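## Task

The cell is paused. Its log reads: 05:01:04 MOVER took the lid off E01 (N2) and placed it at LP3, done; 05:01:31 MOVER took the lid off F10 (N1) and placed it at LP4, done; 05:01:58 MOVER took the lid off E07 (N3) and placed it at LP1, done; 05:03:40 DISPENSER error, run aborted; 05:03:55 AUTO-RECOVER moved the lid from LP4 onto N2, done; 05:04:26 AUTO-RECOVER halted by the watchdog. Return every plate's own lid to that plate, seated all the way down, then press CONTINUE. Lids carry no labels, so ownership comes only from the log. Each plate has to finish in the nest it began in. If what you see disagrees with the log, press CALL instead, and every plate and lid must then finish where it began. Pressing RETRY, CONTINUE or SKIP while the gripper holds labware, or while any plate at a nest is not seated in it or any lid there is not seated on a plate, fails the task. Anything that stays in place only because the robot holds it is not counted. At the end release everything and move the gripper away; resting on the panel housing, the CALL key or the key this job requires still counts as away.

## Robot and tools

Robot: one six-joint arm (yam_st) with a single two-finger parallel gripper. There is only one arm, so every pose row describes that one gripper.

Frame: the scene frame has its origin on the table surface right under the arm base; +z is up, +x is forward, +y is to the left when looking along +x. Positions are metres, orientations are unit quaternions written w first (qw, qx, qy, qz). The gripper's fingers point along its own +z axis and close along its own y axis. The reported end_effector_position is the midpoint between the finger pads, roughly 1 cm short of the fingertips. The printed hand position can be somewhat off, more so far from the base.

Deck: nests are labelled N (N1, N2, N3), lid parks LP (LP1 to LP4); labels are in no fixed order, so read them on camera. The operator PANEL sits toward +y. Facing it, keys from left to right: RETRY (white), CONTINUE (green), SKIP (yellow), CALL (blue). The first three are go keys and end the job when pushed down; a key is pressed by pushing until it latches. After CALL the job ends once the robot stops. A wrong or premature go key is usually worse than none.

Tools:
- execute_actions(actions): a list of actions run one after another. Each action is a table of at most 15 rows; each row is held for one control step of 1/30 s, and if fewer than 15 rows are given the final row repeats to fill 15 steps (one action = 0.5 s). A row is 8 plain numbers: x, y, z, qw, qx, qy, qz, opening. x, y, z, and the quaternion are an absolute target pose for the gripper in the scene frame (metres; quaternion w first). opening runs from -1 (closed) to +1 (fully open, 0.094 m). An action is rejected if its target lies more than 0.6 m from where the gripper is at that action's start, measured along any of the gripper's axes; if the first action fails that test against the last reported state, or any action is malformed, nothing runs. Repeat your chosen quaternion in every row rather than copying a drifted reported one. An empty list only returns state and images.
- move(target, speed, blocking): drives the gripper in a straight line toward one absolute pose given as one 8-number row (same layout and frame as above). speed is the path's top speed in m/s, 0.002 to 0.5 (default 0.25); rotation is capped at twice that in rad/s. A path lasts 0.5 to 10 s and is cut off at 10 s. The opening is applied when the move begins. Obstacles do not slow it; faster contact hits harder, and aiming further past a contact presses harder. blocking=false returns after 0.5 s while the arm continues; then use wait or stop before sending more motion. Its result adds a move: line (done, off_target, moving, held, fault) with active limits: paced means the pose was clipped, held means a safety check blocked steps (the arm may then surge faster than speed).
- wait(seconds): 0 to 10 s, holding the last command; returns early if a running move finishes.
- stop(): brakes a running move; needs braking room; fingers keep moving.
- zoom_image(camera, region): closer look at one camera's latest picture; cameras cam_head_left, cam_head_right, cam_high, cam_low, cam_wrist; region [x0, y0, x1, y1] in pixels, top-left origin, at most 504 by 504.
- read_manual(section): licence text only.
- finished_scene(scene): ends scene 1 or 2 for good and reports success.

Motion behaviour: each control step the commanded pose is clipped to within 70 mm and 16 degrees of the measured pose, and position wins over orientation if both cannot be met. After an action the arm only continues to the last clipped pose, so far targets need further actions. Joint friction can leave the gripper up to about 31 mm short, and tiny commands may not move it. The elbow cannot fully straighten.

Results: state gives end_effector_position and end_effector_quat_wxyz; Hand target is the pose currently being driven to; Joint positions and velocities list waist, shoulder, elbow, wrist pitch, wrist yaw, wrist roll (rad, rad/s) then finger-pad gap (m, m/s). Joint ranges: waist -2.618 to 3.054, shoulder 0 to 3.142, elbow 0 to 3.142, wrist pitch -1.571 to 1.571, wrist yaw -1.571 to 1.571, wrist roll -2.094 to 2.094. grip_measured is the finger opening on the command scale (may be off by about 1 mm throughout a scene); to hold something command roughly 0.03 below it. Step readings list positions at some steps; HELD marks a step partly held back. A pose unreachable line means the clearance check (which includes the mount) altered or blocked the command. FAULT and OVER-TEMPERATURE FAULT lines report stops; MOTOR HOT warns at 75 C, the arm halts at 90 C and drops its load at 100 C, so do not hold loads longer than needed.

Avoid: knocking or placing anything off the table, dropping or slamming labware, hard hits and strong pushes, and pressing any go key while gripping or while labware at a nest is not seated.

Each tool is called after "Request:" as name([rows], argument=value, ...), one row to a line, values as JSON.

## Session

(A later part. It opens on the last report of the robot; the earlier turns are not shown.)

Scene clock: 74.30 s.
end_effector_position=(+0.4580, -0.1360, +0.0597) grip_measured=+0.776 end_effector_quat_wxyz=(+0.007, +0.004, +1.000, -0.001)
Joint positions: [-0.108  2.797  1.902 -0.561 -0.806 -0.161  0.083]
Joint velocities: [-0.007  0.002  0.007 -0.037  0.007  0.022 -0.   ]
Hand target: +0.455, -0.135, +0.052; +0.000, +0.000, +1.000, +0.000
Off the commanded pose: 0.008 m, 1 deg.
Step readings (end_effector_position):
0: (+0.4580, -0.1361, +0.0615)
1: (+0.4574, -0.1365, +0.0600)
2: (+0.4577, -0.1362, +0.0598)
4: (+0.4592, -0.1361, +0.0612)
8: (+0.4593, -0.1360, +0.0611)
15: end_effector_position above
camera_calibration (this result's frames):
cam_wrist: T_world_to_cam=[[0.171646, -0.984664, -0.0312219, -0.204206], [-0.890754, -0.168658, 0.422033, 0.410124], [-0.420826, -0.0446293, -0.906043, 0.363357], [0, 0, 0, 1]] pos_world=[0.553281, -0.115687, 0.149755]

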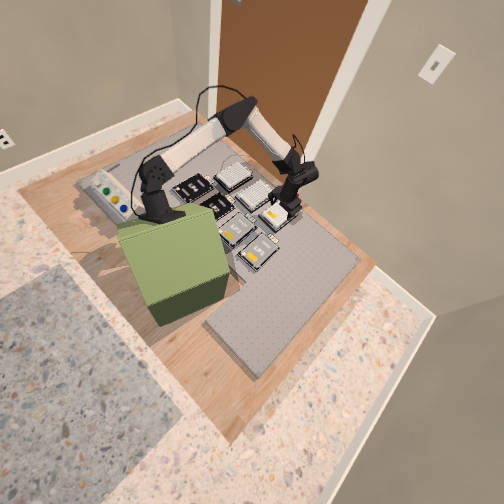

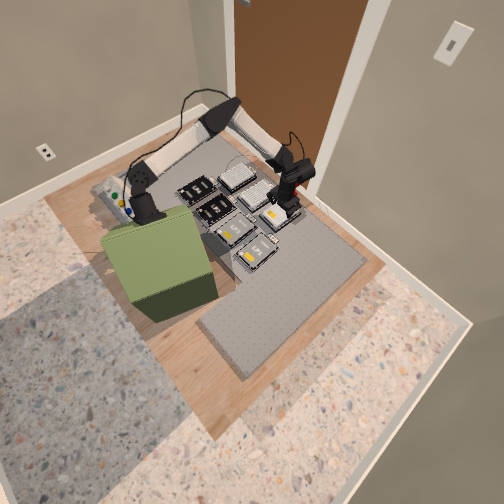

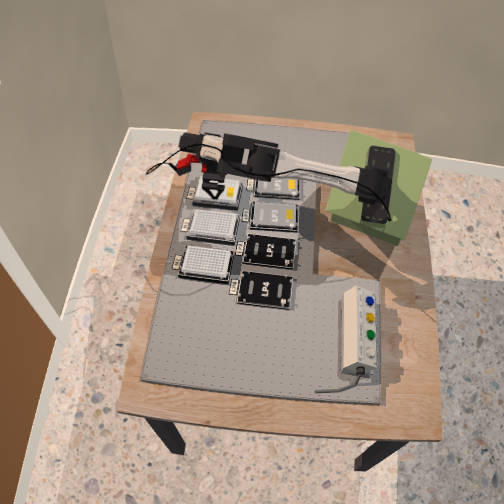

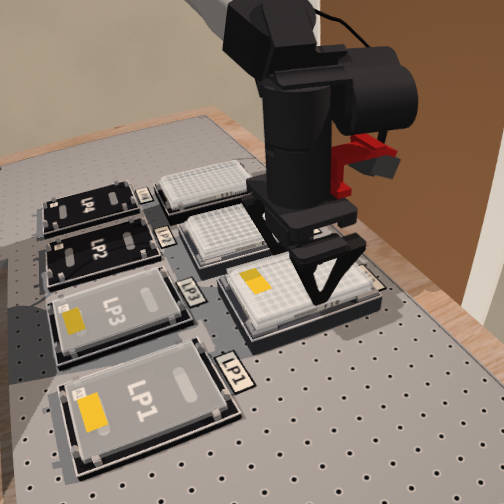

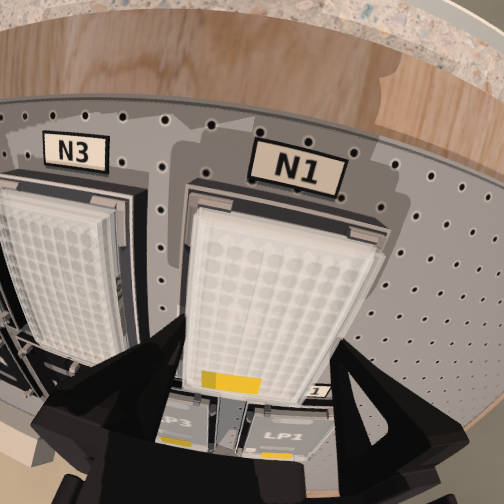

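Request:
execute_actions([
  [[0.458,-0.136,0.060,0,0,1,0,0.8],[0.458,-0.136,0.060,0,0,1,0,0.85],[0.458,-0.136,0.060,0,0,1,0,0.9],[0.458,-0.136,0.060,0,0,1,0,1],[0.458,-0.136,0.060,0,0,1,0,1]],
  [[0.458,-0.136,0.075,0,0,1,0,1],[0.458,-0.136,0.09,0,0,1,0,1],[0.458,-0.136,0.105,0,0,1,0,1],[0.458,-0.136,0.12,0,0,1,0,1],[0.458,-0.136,0.135,0,0,1,0,1]],
])

Request:
zoom_image(camera="cam_low", region=[150, 160, 400, 370])

Request:
zoom_image(camera="cam_wrist", region=[0, 100, 420, 420])

Scene clock: 76.37 s.
end_effector_position=(+0.4592, -0.1436, +0.1383) grip_measured=+1.000 end_effector_quat_wxyz=(+0.014, +0.006, +1.000, -0.007)
Joint positions: [-0.236  2.696  1.926 -0.796 -0.807 -0.326  0.094]
Joint velocities: [ 0.022 -0.012  0.002 -0.256  0.022 -0.095  0.   ]
Hand target: +0.458, -0.136, +0.135; +0.001, +0.000, +1.000, -0.000
Off the commanded pose: 0.008 m, 2 deg.
Step readings (end_effector_position; steps 1 to 15: 1st action; 16 to 30: 2nd action):
0: (+0.4580, -0.1360, +0.0597)
1: (+0.4578, -0.1364, +0.0601)
2: (+0.4576, -0.1364, +0.0602)
4: (+0.4563, -0.1362, +0.0602)
8: (+0.4547, -0.1359, +0.0602)
15: (+0.4538, -0.1357, +0.0602)
16: (+0.4530, -0.1357, +0.0604)
17: (+0.4518, -0.1357, +0.0620)
19: (+0.4494, -0.1362, +0.0715)
23: (+0.4554, -0.1416, +0.1138)
30: end_effector_position above
camera_calibration (this result's frames):
cam_wrist: T_world_to_cam=[[0.168621, -0.985512, -0.0182322, -0.209949], [-0.896892, -0.161078, 0.411872, 0.382043], [-0.408842, -0.0530979, -0.911059, 0.428707], [0, 0, 0, 1]] pos_world=[0.553326, -0.122605, 0.229397]

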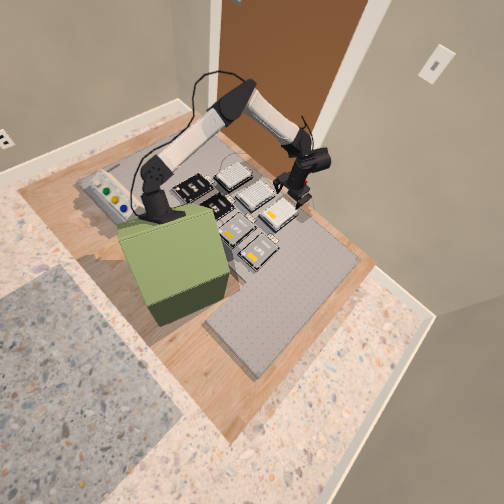

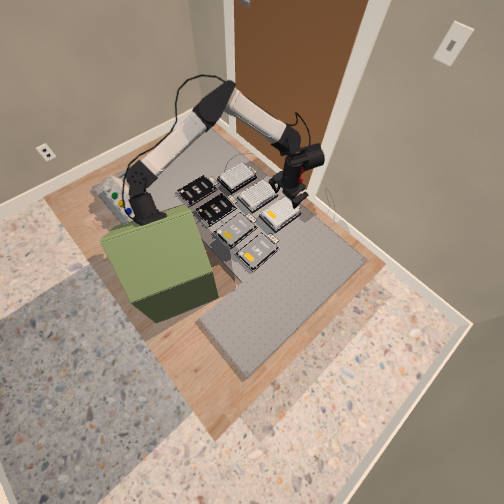

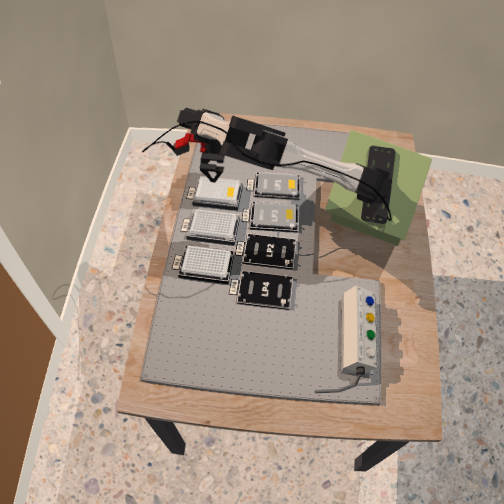

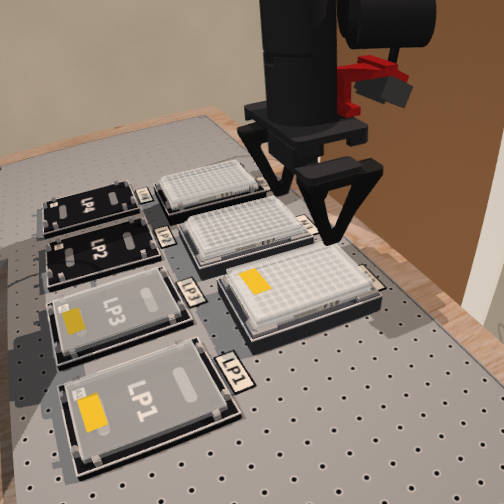

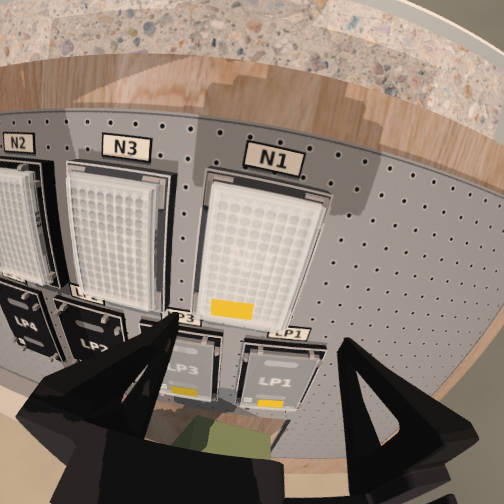

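Region (150, 160, 400, 370) of cam_low's 504x504 image, scaled by 2.016, with more detail than that image has; it fills the top 423 rows of this view, and the rest is white.

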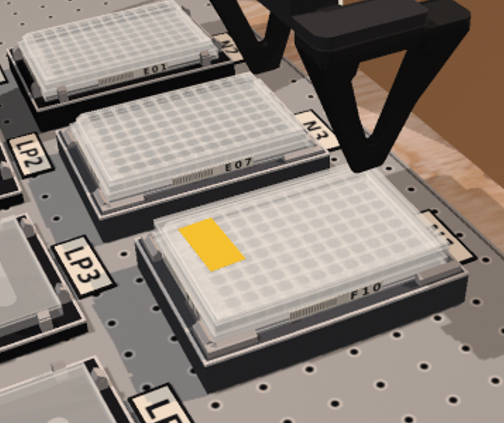

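Region (0, 100, 420, 420) of cam_wrist's 504x504 image, scaled by 1.200, with more detail than that image has; it fills the top 384 rows of this view, and the rest is white.

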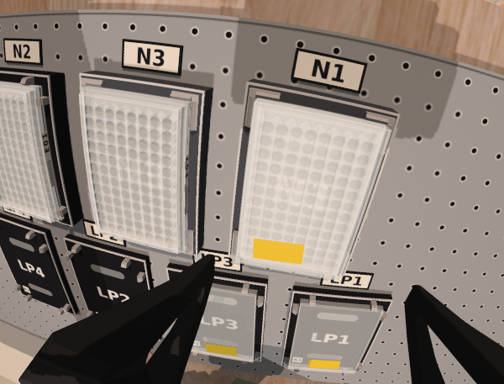

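Request:
zoom_image(camera="cam_low", region=[210, 270, 390, 355])

Region (210, 270, 390, 355) of cam_low's 504x504 image, scaled by 2.800, with more detail than that image has; it fills the top 238 rows of this view, and the rest is white.

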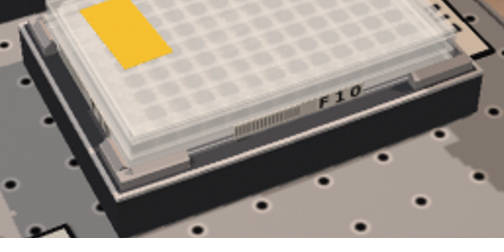

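Request:
move(target=[0.29,-0.085,0.12,0,0,1,0,1], speed=0.25)

Scene clock: 81.00 s.
end_effector_position=(+0.2969, -0.0916, +0.1213) grip_measured=+1.000 end_effector_quat_wxyz=(+0.003, +0.002, +1.000, -0.002)
Joint positions: [-0.219  2.294  0.959 -0.246 -0.808 -0.334  0.094]
Joint velocities: [-0.012  0.002 -0.007  0.007 -0.066  0.066  0.   ]
Hand target: +0.291, -0.085, +0.119; -0.000, +0.000, +1.000, +0.000
Off the commanded pose: 0.010 m, 1 deg.
move: done
camera_calibration (this result's frames):
cam_wrist: T_world_to_cam=[[0.176536, -0.983823, -0.0304629, -0.13237], [-0.886639, -0.172385, 0.429132, 0.245702], [-0.427442, -0.0487478, -0.902728, 0.354505], [0, 0, 0, 1]] pos_world=[0.392747, -0.070592, 0.21055]

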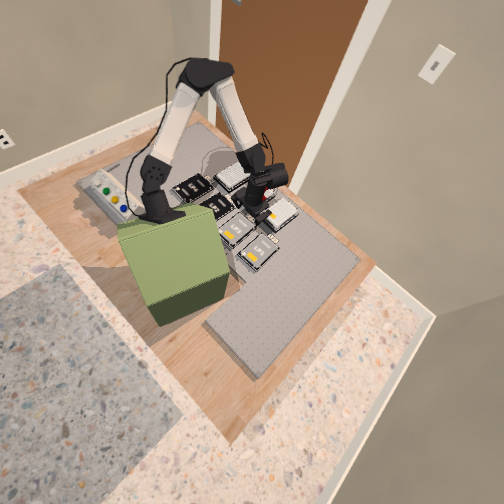

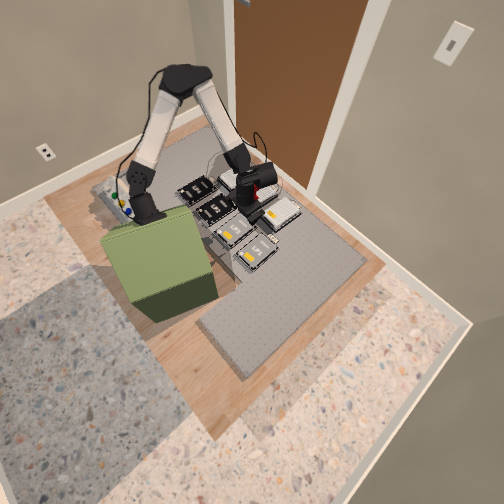

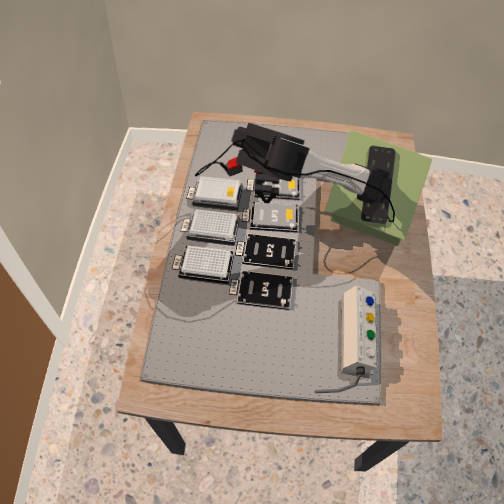

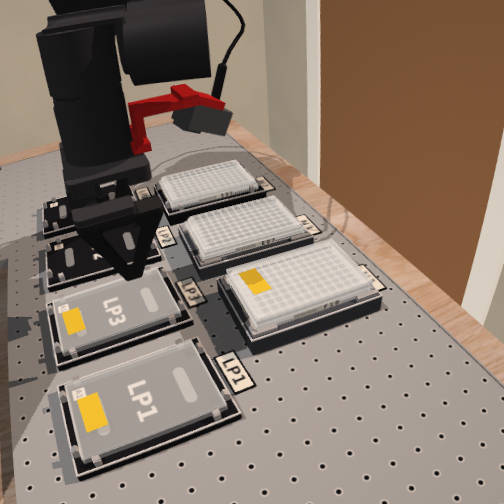

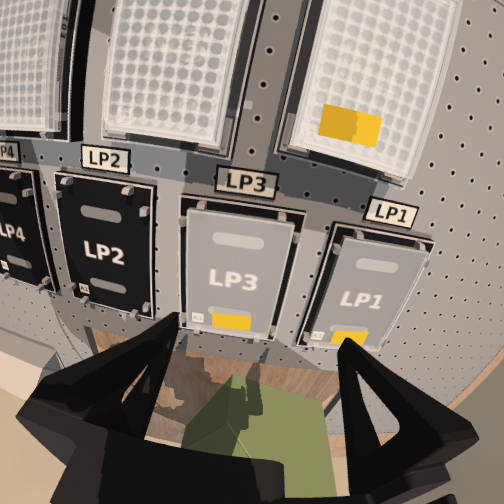

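Request:
zoom_image(camera="cam_wrist", region=[150, 160, 450, 380])

Region (150, 160, 450, 380) of cam_wrist's 504x504 image, scaled by 1.680, with more detail than that image has; it fills the top 370 rows of this view, and the rest is white.

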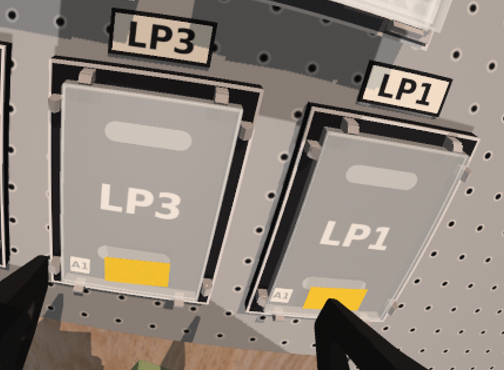

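Request:
execute_actions([
  [[0.285,-0.075,0.10,0,0,1,0,1],[0.28,-0.07,0.085,0,0,1,0,1],[0.275,-0.065,0.07,0,0,1,0,1],[0.265,-0.060,0.055,0,0,1,0,1],[0.265,-0.060,0.055,0,0,1,0,1],[0.283,-0.074,0.081,0,0,1,0,1],[0.283,-0.074,0.081,0,0,1,0,1],[0.263,-0.062,0.053,0,0,1,0,1],[0.263,-0.062,0.053,0,0,1,0,1],[0.283,-0.074,0.081,0,0,1,0,1],[0.283,-0.074,0.081,0,0,1,0,1],[0.263,-0.062,0.055,0,0,1,0,1],[0.263,-0.062,0.055,0,0,1,0,1],[0.273,-0.068,0.067,0,0,1,0,1]],
])

Scene clock: 83.90 s.
end_effector_position=(+0.2758, -0.0633, +0.0684) grip_measured=+1.000 end_effector_quat_wxyz=(-0.007, -0.009, +1.000, +0.005)
Joint positions: [-0.041  2.332  0.825  0.079 -0.806 -0.121  0.094]
Joint velocities: [-0.012 -0.002 -0.022  0.139  0.007  0.168  0.   ]
Hand target: +0.273, -0.068, +0.067; -0.000, -0.000, +1.000, -0.000
Off the commanded pose: 0.006 m, 1 deg.
Step readings (end_effector_position):
0: (+0.2974, -0.0918, +0.1213)
1: (+0.2973, -0.0912, +0.1195)
2: (+0.2957, -0.0886, +0.1149)
4: (+0.2858, -0.0760, +0.0980)
8: (+0.2694, -0.0609, +0.0728)
15: end_effector_position above
camera_calibration (this result's frames):
cam_wrist: T_world_to_cam=[[0.196062, -0.979426, -0.047803, -0.106298], [-0.874056, -0.196652, 0.444246, 0.24852], [-0.444506, -0.0453173, -0.894629, 0.303486], [0, 0, 0, 1]] pos_world=[0.372962, -0.0414864, 0.156022]

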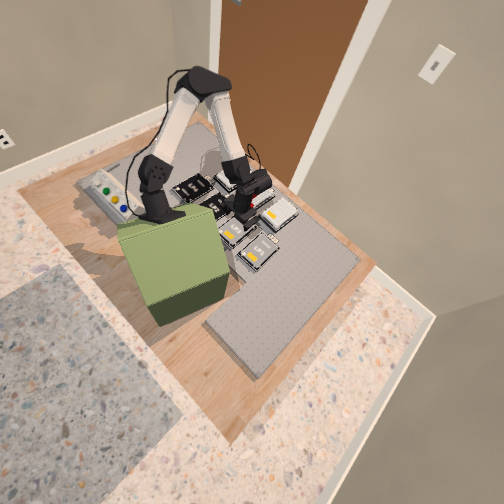

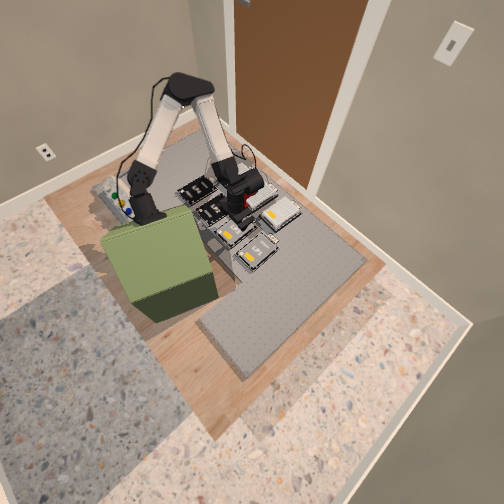

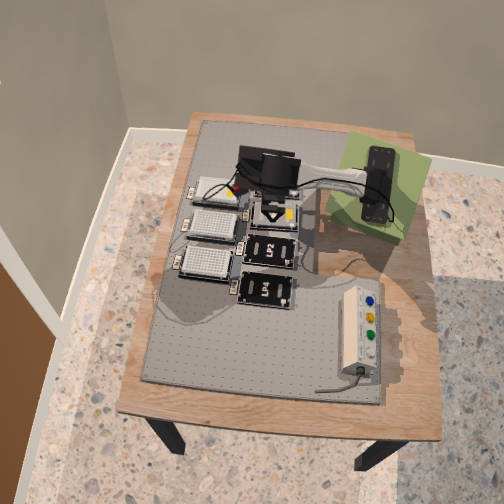

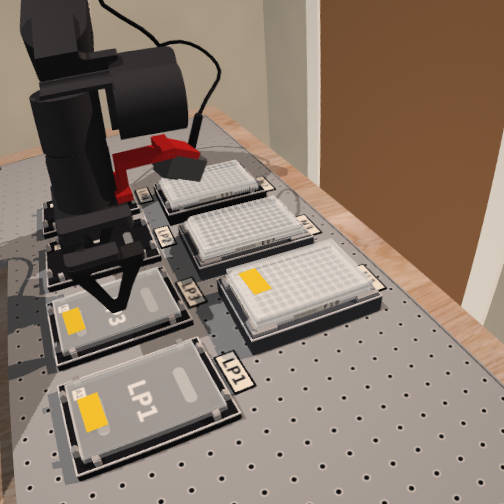

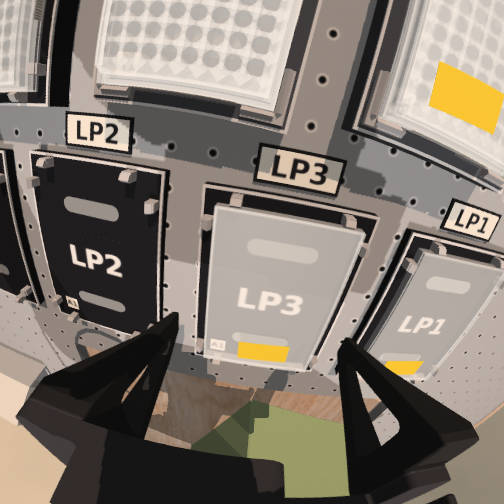

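Request:
execute_actions([
  [[0.281,-0.079,0.072,0,0,1,0,1],[0.281,-0.079,0.072,0,0,1,0,1],[0.261,-0.063,0.044,0,0,1,0,1],[0.261,-0.063,0.044,0,0,1,0,1],[0.281,-0.075,0.070,0,0,1,0,1],[0.281,-0.075,0.070,0,0,1,0,1],[0.261,-0.063,0.042,0,0,1,0,1],[0.261,-0.063,0.042,0,0,1,0,1],[0.281,-0.075,0.068,0,0,1,0,1],[0.281,-0.075,0.068,0,0,1,0,1],[0.263,-0.063,0.044,0,0,1,0,1],[0.263,-0.063,0.044,0,0,1,0,1],[0.278,-0.072,0.062,0,0,1,0,1],[0.271,-0.068,0.055,0,0,1,0,1]],
])

Request:
zoom_image(camera="cam_wrist", region=[150, 160, 450, 400])

Request:
zoom_image(camera="cam_low", region=[30, 230, 230, 390])

Scene clock: 84.97 s.
end_effector_position=(+0.2740, -0.0668, +0.0578) grip_measured=+1.000 end_effector_quat_wxyz=(+0.002, -0.004, +1.000, +0.001)
Joint positions: [-0.021  2.368  0.807  0.179 -0.796 -0.064  0.094]
Joint velocities: [-0.017  0.007 -0.002 -0.037 -0.037  0.037  0.   ]
Hand target: +0.271, -0.068, +0.055; -0.000, -0.000, +1.000, -0.000
Off the commanded pose: 0.004 m, 0 deg.
Step readings (end_effector_position):
0: (+0.2820, -0.0640, +0.0684)
1: (+0.2814, -0.0646, +0.0688)
2: (+0.2806, -0.0664, +0.0698)
4: (+0.2794, -0.0680, +0.0658)
8: (+0.2741, -0.0675, +0.0607)
15: end_effector_position above
camera_calibration (this result's frames):
cam_wrist: T_world_to_cam=[[0.186827, -0.981693, -0.0370757, -0.108115], [-0.883401, -0.184392, 0.430815, 0.25512], [-0.429765, -0.0477354, -0.901678, 0.28923], [0, 0, 0, 1]] pos_world=[0.369873, -0.0452867, 0.146875]

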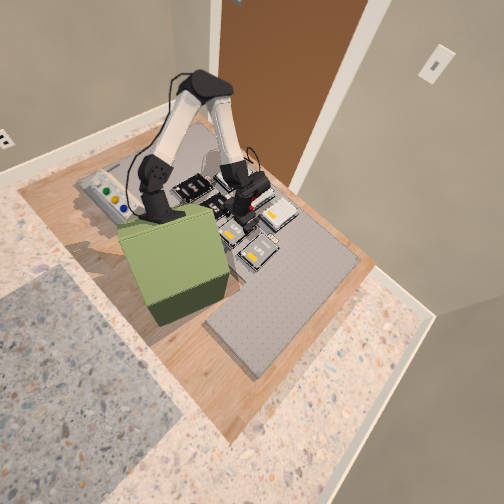

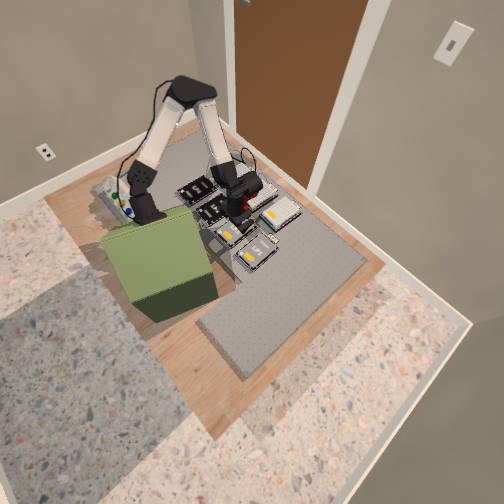

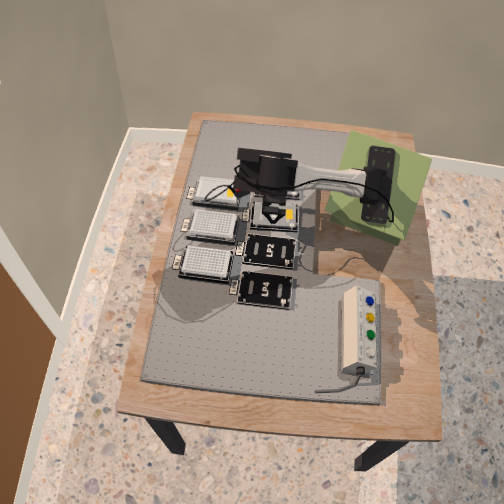

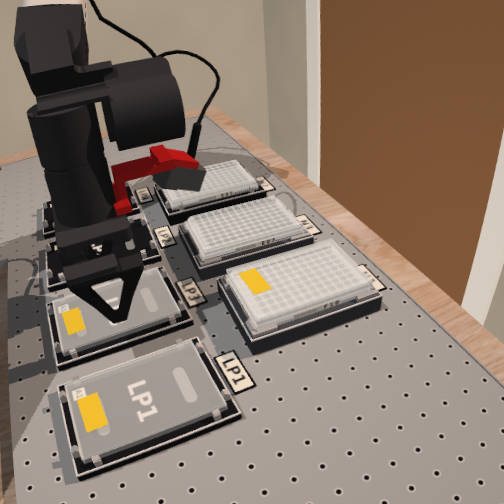

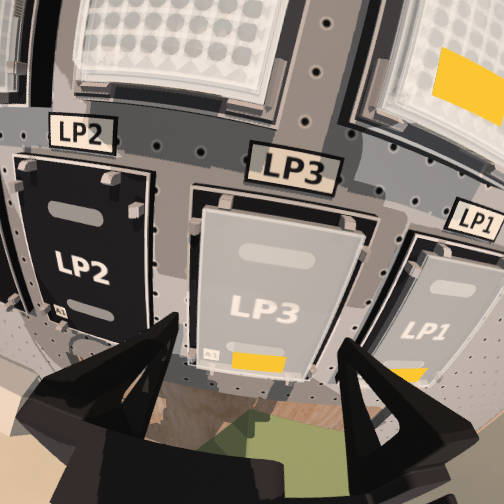

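Region (150, 160, 450, 400) of cam_wrist's 504x504 image, scaled by 1.680, with more detail than that image has; it fills the top 403 rows of this view, and the rest is white.

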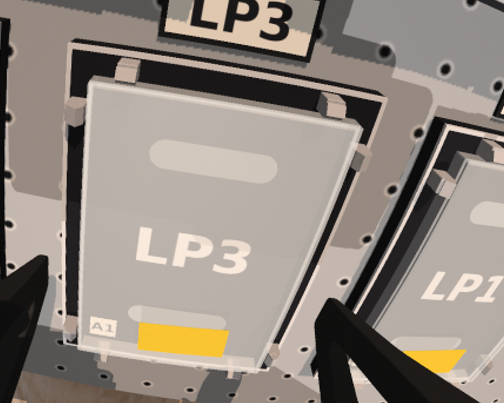

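Region (30, 230, 230, 390) of cam_low's 504x504 image, scaled by 2.520, with more detail than that image has; it fills the top 403 rows of this view, and the rest is white.

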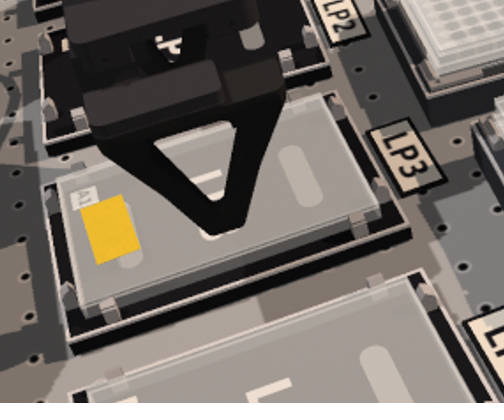

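Request:
execute_actions([
  [[0.279,-0.072,0.062,0,0,1,0,1],[0.279,-0.072,0.062,0,0,1,0,1],[0.261,-0.060,0.034,0,0,1,0,1],[0.261,-0.060,0.034,0,0,1,0,1],[0.279,-0.072,0.060,0,0,1,0,1],[0.279,-0.072,0.060,0,0,1,0,1],[0.261,-0.060,0.032,0,0,1,0,1],[0.261,-0.060,0.032,0,0,1,0,1],[0.279,-0.072,0.058,0,0,1,0,1],[0.279,-0.072,0.058,0,0,1,0,1],[0.263,-0.061,0.034,0,0,1,0,1],[0.263,-0.061,0.034,0,0,1,0,1],[0.276,-0.070,0.052,0,0,1,0,1],[0.270,-0.066,0.045,0,0,1,0,1]],
])

Request:
zoom_image(camera="cam_wrist", region=[130, 200, 430, 440])

Request:
zoom_image(camera="cam_low", region=[30, 230, 230, 390])

Scene clock: 87.53 s.
end_effector_position=(+0.2719, -0.0653, +0.0467) grip_measured=+1.000 end_effector_quat_wxyz=(+0.001, -0.002, +1.000, +0.001)
Joint positions: [ 0.011  2.397  0.805  0.238 -0.79  -0.02   0.094]
Joint velocities: [-0.002 -0.007  0.002  0.051 -0.007  0.066  0.   ]
Hand target: +0.270, -0.066, +0.045; +0.000, +0.000, +1.000, -0.000
Off the commanded pose: 0.003 m, 0 deg.
Step readings (end_effector_position):
0: (+0.2745, -0.0668, +0.0578)
1: (+0.2738, -0.0670, +0.0580)
2: (+0.2729, -0.0674, +0.0584)
4: (+0.2733, -0.0663, +0.0536)
8: (+0.2721, -0.0652, +0.0491)
15: end_effector_position above
camera_calibration (this result's frames):
cam_wrist: T_world_to_cam=[[0.183889, -0.982235, -0.0373935, -0.105876], [-0.882942, -0.181779, 0.432862, 0.258277], [-0.43197, -0.0465824, -0.900684, 0.279031], [0, 0, 0, 1]] pos_world=[0.368046, -0.0440481, 0.135561]

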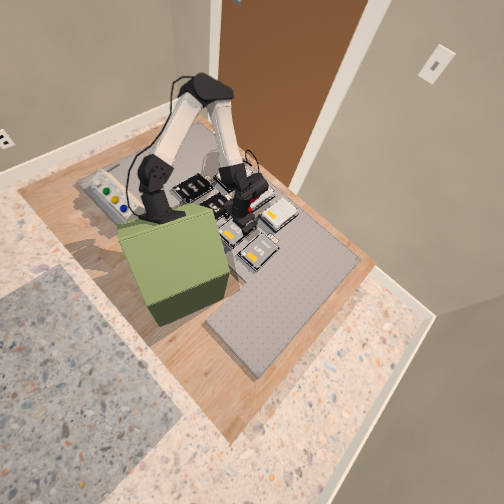

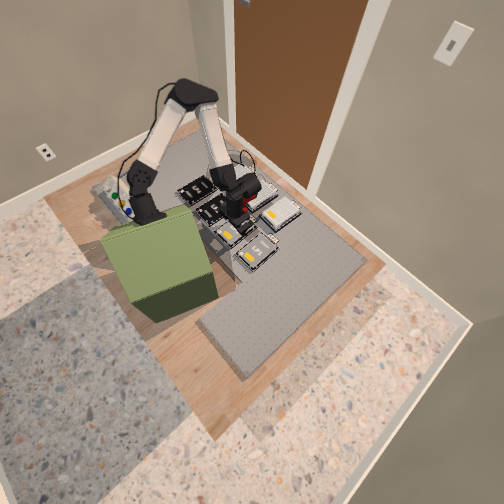

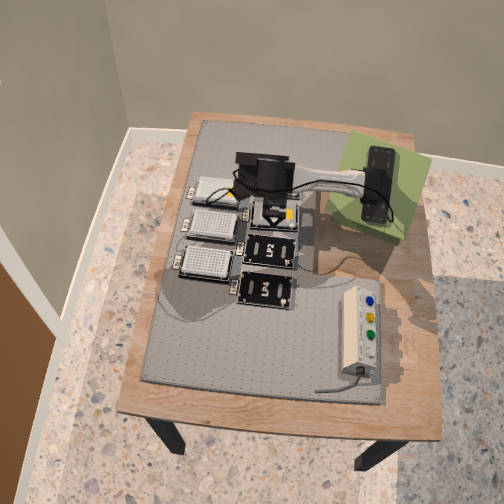

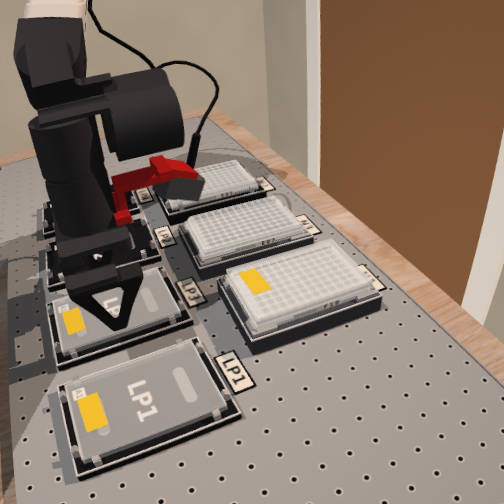

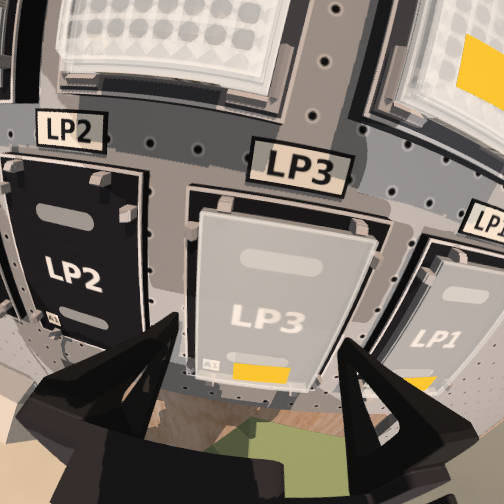

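Region (130, 200, 430, 440) of cam_wrist's 504x504 image, scaled by 1.680, with more detail than that image has; it fills the top 403 rows of this view, and the rest is white.

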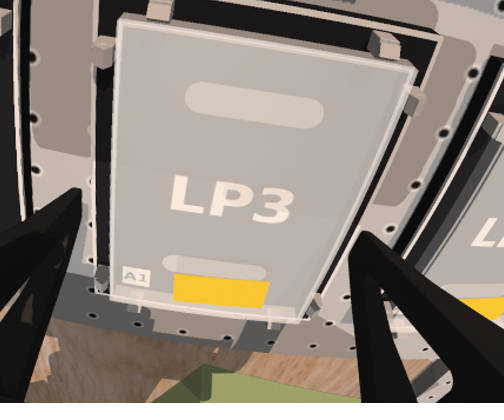

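Region (30, 230, 230, 390) of cam_low's 504x504 image, scaled by 2.520, with more detail than that image has; it fills the top 403 rows of this view, and the rest is white.

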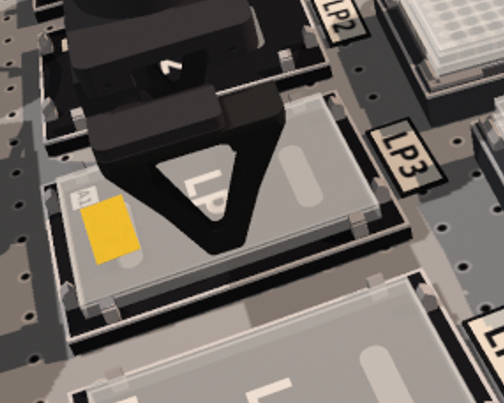

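Request:
execute_actions([
  [[0.277,-0.069,0.052,0,0,1,0,1],[0.277,-0.069,0.052,0,0,1,0,1],[0.263,-0.060,0.025,0,0,1,0,1],[0.263,-0.060,0.025,0,0,1,0,1],[0.277,-0.069,0.050,0,0,1,0,1],[0.277,-0.069,0.050,0,0,1,0,1],[0.263,-0.060,0.023,0,0,1,0,1],[0.263,-0.060,0.023,0,0,1,0,1],[0.277,-0.069,0.048,0,0,1,0,1],[0.277,-0.069,0.048,0,0,1,0,1],[0.264,-0.060,0.024,0,0,1,0,1],[0.264,-0.060,0.024,0,0,1,0,1],[0.275,-0.068,0.042,0,0,1,0,1],[0.270,-0.0645,0.035,0,0,1,0,1]],
])

Request:
zoom_image(camera="cam_wrist", region=[130, 200, 430, 440])

Request:
zoom_image(camera="cam_low", region=[30, 230, 230, 390])

Scene clock: 89.47 s.
end_effector_position=(+0.2691, -0.0645, +0.0362) grip_measured=+1.000 end_effector_quat_wxyz=(-0.001, +0.000, +1.000, +0.001)
Joint positions: [ 0.039  2.427  0.805  0.289 -0.783  0.02   0.094]
Joint velocities: [-0.007 -0.002 -0.002 -0.022 -0.037  0.022  0.   ]
Hand target: +0.270, -0.065, +0.035; -0.000, +0.000, +1.000, +0.000
Off the commanded pose: 0.001 m, 0 deg.
Step readings (end_effector_position):
0: (+0.2721, -0.0653, +0.0467)
1: (+0.2714, -0.0654, +0.0468)
2: (+0.2705, -0.0659, +0.0472)
4: (+0.2718, -0.0652, +0.0427)
8: (+0.2706, -0.0648, +0.0388)
15: end_effector_position above
camera_calibration (this result's frames):
cam_wrist: T_world_to_cam=[[0.178972, -0.983134, -0.0376254, -0.103713], [-0.882028, -0.177275, 0.436578, 0.260417], [-0.435885, -0.0449488, -0.898879, 0.269519], [0, 0, 0, 1]] pos_world=[0.365736, -0.0436844, 0.12467]

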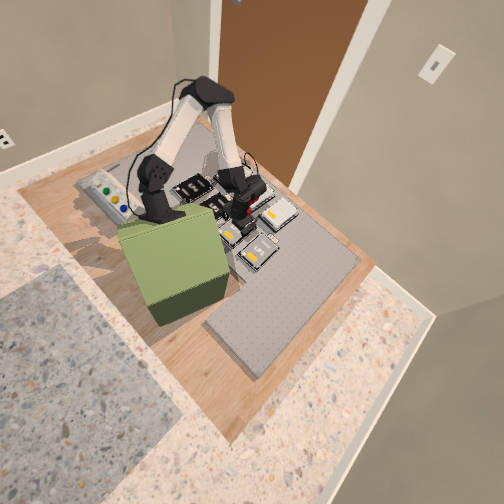

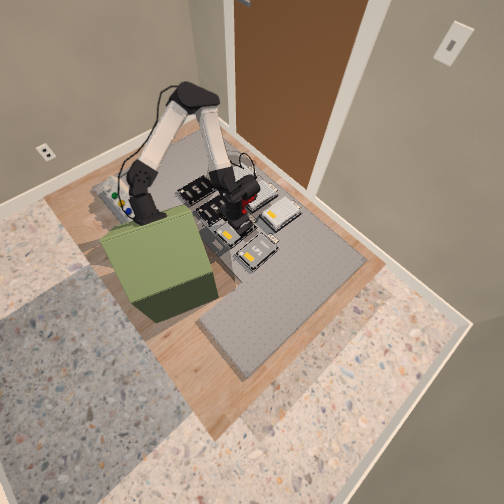

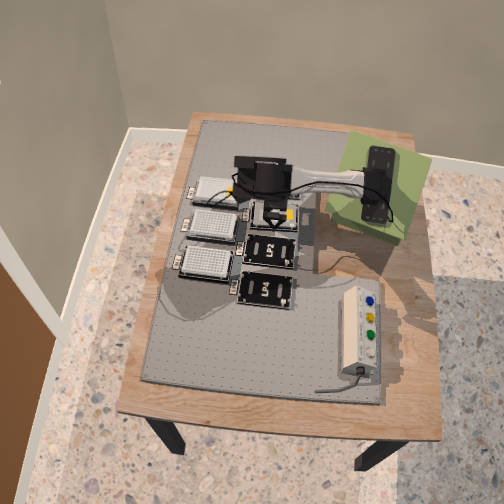

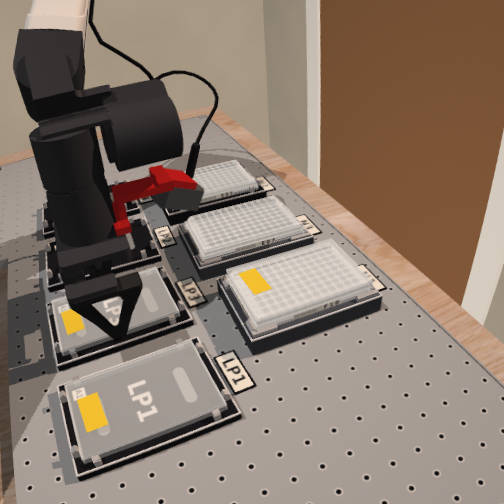

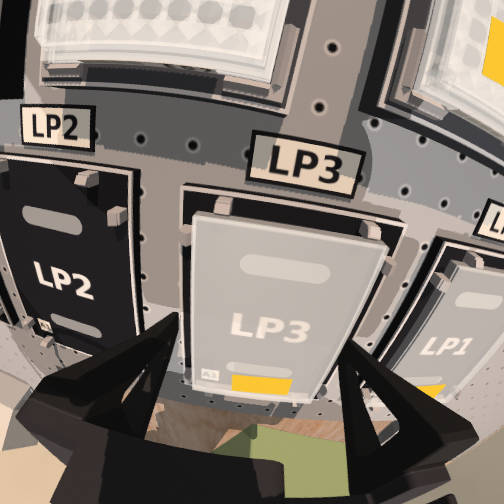

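Region (130, 200, 430, 440) of cam_wrist's 504x504 image, scaled by 1.680, with more detail than that image has; it fills the top 403 rows of this view, and the rest is white.

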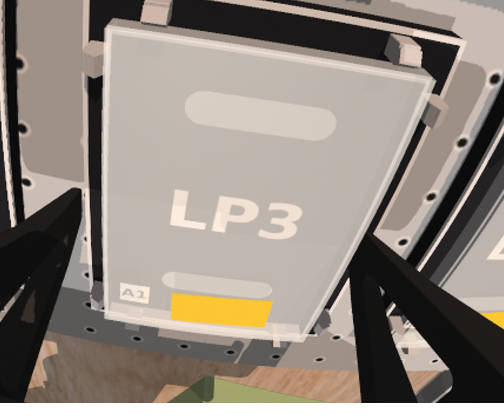

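Region (30, 230, 230, 390) of cam_low's 504x504 image, scaled by 2.520, with more detail than that image has; it fills the top 403 rows of this view, and the rest is white.

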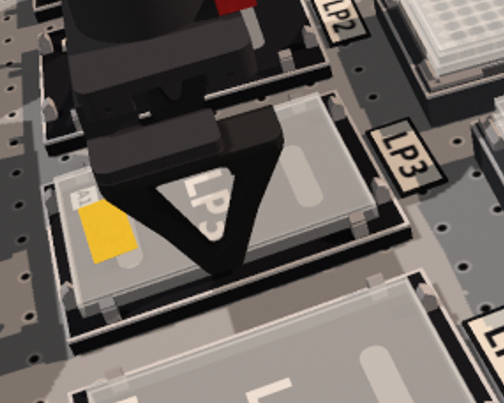

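Request:
execute_actions([
  [[0.270,-0.0645,0.036,0,0,1,0,0.95],[0.270,-0.0645,0.036,0,0,1,0,0.9],[0.270,-0.0645,0.036,0,0,1,0,0.86],[0.270,-0.0645,0.036,0,0,1,0,0.82],[0.270,-0.0645,0.036,0,0,1,0,0.79],[0.270,-0.0645,0.036,0,0,1,0,0.75]],
  [[0.270,-0.0645,0.05,0,0,1,0,0.75],[0.270,-0.0645,0.062,0,0,1,0,0.75],[0.270,-0.0645,0.074,0,0,1,0,0.75],[0.270,-0.0645,0.086,0,0,1,0,0.75],[0.270,-0.0645,0.098,0,0,1,0,0.75],[0.270,-0.0645,0.11,0,0,1,0,0.75]],
])

Scene clock: 91.13 s.
end_effector_position=(+0.2804, -0.0679, +0.1105) grip_measured=+0.775 end_effector_quat_wxyz=(+0.022, -0.003, +1.000, -0.009)
Joint positions: [-0.15   2.207  0.778 -0.023 -0.802 -0.201  0.083]
Joint velocities: [-0.007  0.002 -0.002 -0.418  0.051 -0.168 -0.001]
Hand target: +0.270, -0.064, +0.111; +0.002, +0.001, +1.000, +0.000
Off the commanded pose: 0.011 m, 3 deg.
Step readings (end_effector_position; steps 1 to 15: 1st action; 16 to 30: 2nd action):
0: (+0.2693, -0.0645, +0.0362)
1: (+0.2693, -0.0645, +0.0362)
2: (+0.2693, -0.0651, +0.0362)
4: (+0.2693, -0.0670, +0.0362)
8: (+0.2694, -0.0675, +0.0362)
15: (+0.2694, -0.0675, +0.0362)
16: (+0.2695, -0.0676, +0.0371)
17: (+0.2705, -0.0676, +0.0400)
19: (+0.2748, -0.0676, +0.0536)
23: (+0.2924, -0.0707, +0.0973)
30: end_effector_position above
camera_calibration (this result's frames):
cam_wrist: T_world_to_cam=[[0.186705, -0.982357, -0.0107766, -0.111351], [-0.90066, -0.175539, 0.39749, 0.247003], [-0.392369, -0.0645075, -0.917543, 0.329599], [0, 0, 0, 1]] pos_world=[0.37258, -0.0447661, 0.20304]

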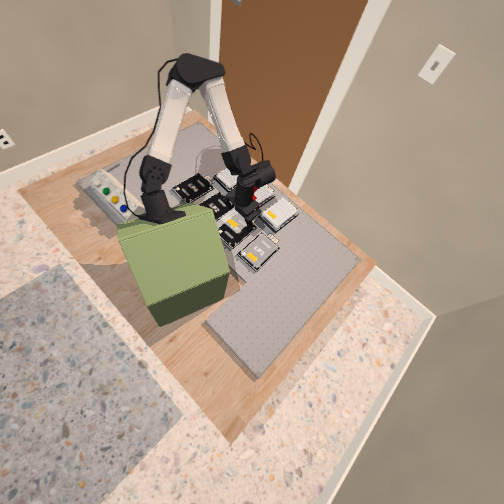

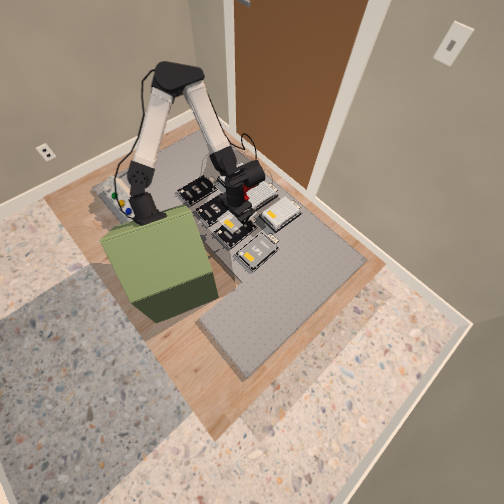

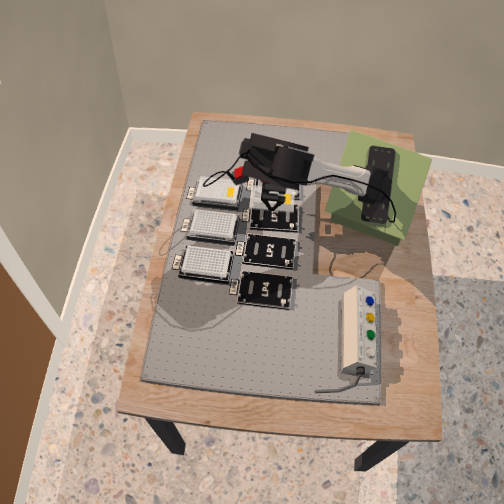

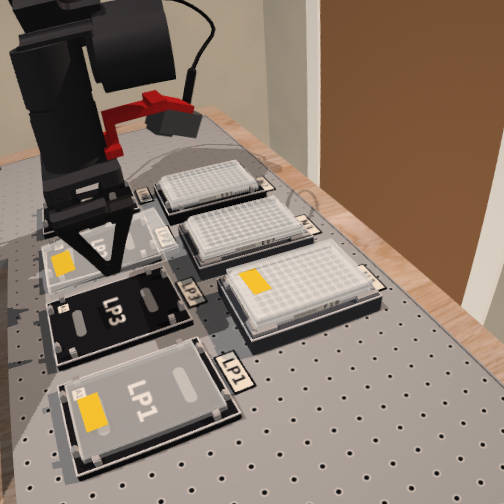

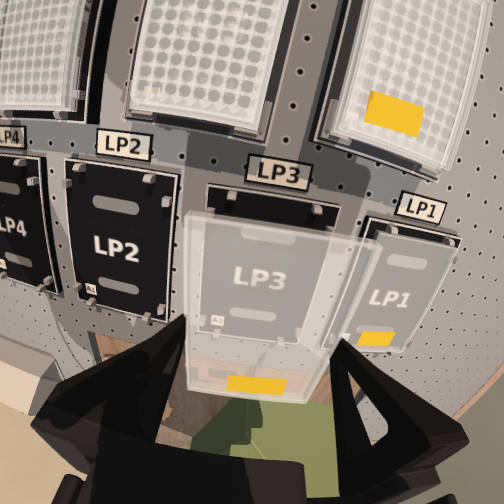

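Request:
move(target=[0.448,0.131,0.105,0,0,1,0,0.75], speed=0.25)

Scene clock: 93.30 s.
end_effector_position=(+0.4456, +0.1295, +0.1087) grip_measured=+0.775 end_effector_quat_wxyz=(+0.004, -0.002, +1.000, +0.002)
Joint positions: [ 0.238  2.101  1.517 -0.557 -0.719  0.284  0.083]
Joint velocities: [ 0.012 -0.002  0.002 -0.037 -0.007  0.007 -0.001]
Hand target: +0.449, +0.131, +0.106; +0.002, -0.000, +1.000, -0.001
Off the commanded pose: 0.005 m, 1 deg.
move: done
camera_calibration (this result's frames):
cam_wrist: T_world_to_cam=[[0.184019, -0.982149, -0.0389917, 0.0559213], [-0.886129, -0.182933, 0.425807, 0.422534], [-0.425339, -0.0438048, -0.903974, 0.415993], [0, 0, 0, 1]] pos_world=[0.541067, 0.150441, 0.198309]

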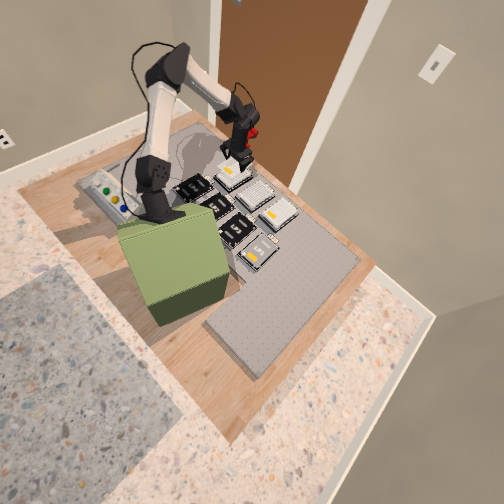

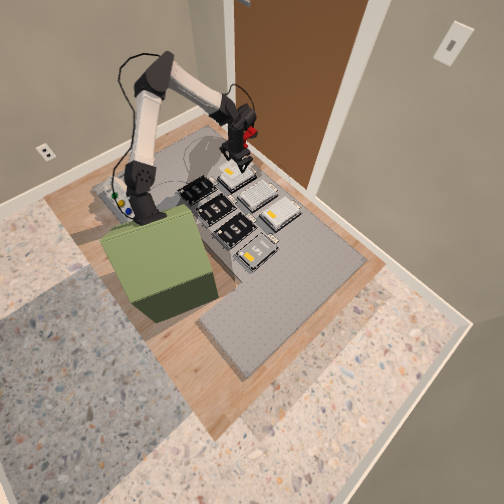

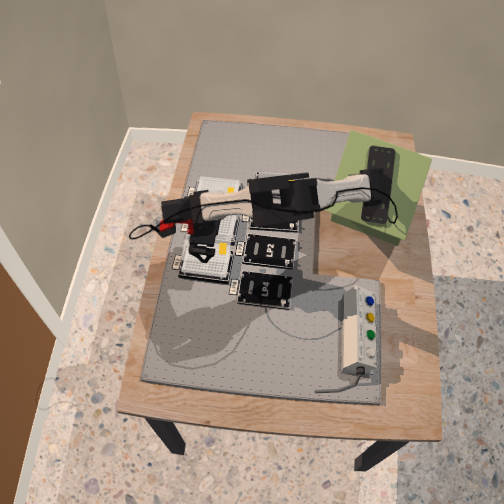

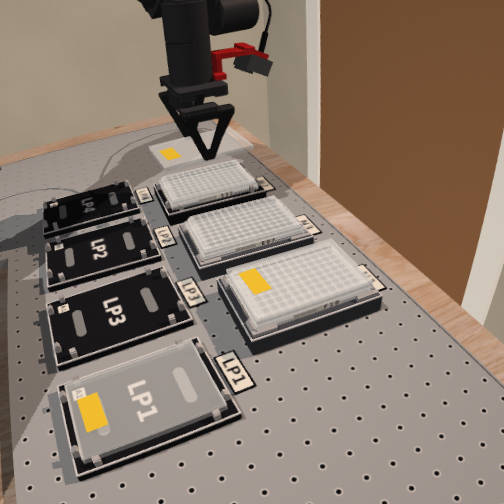

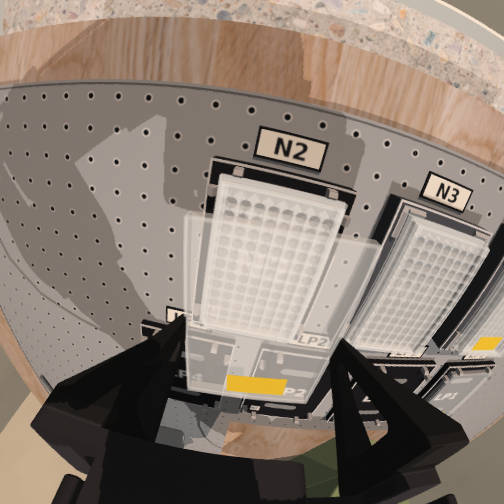

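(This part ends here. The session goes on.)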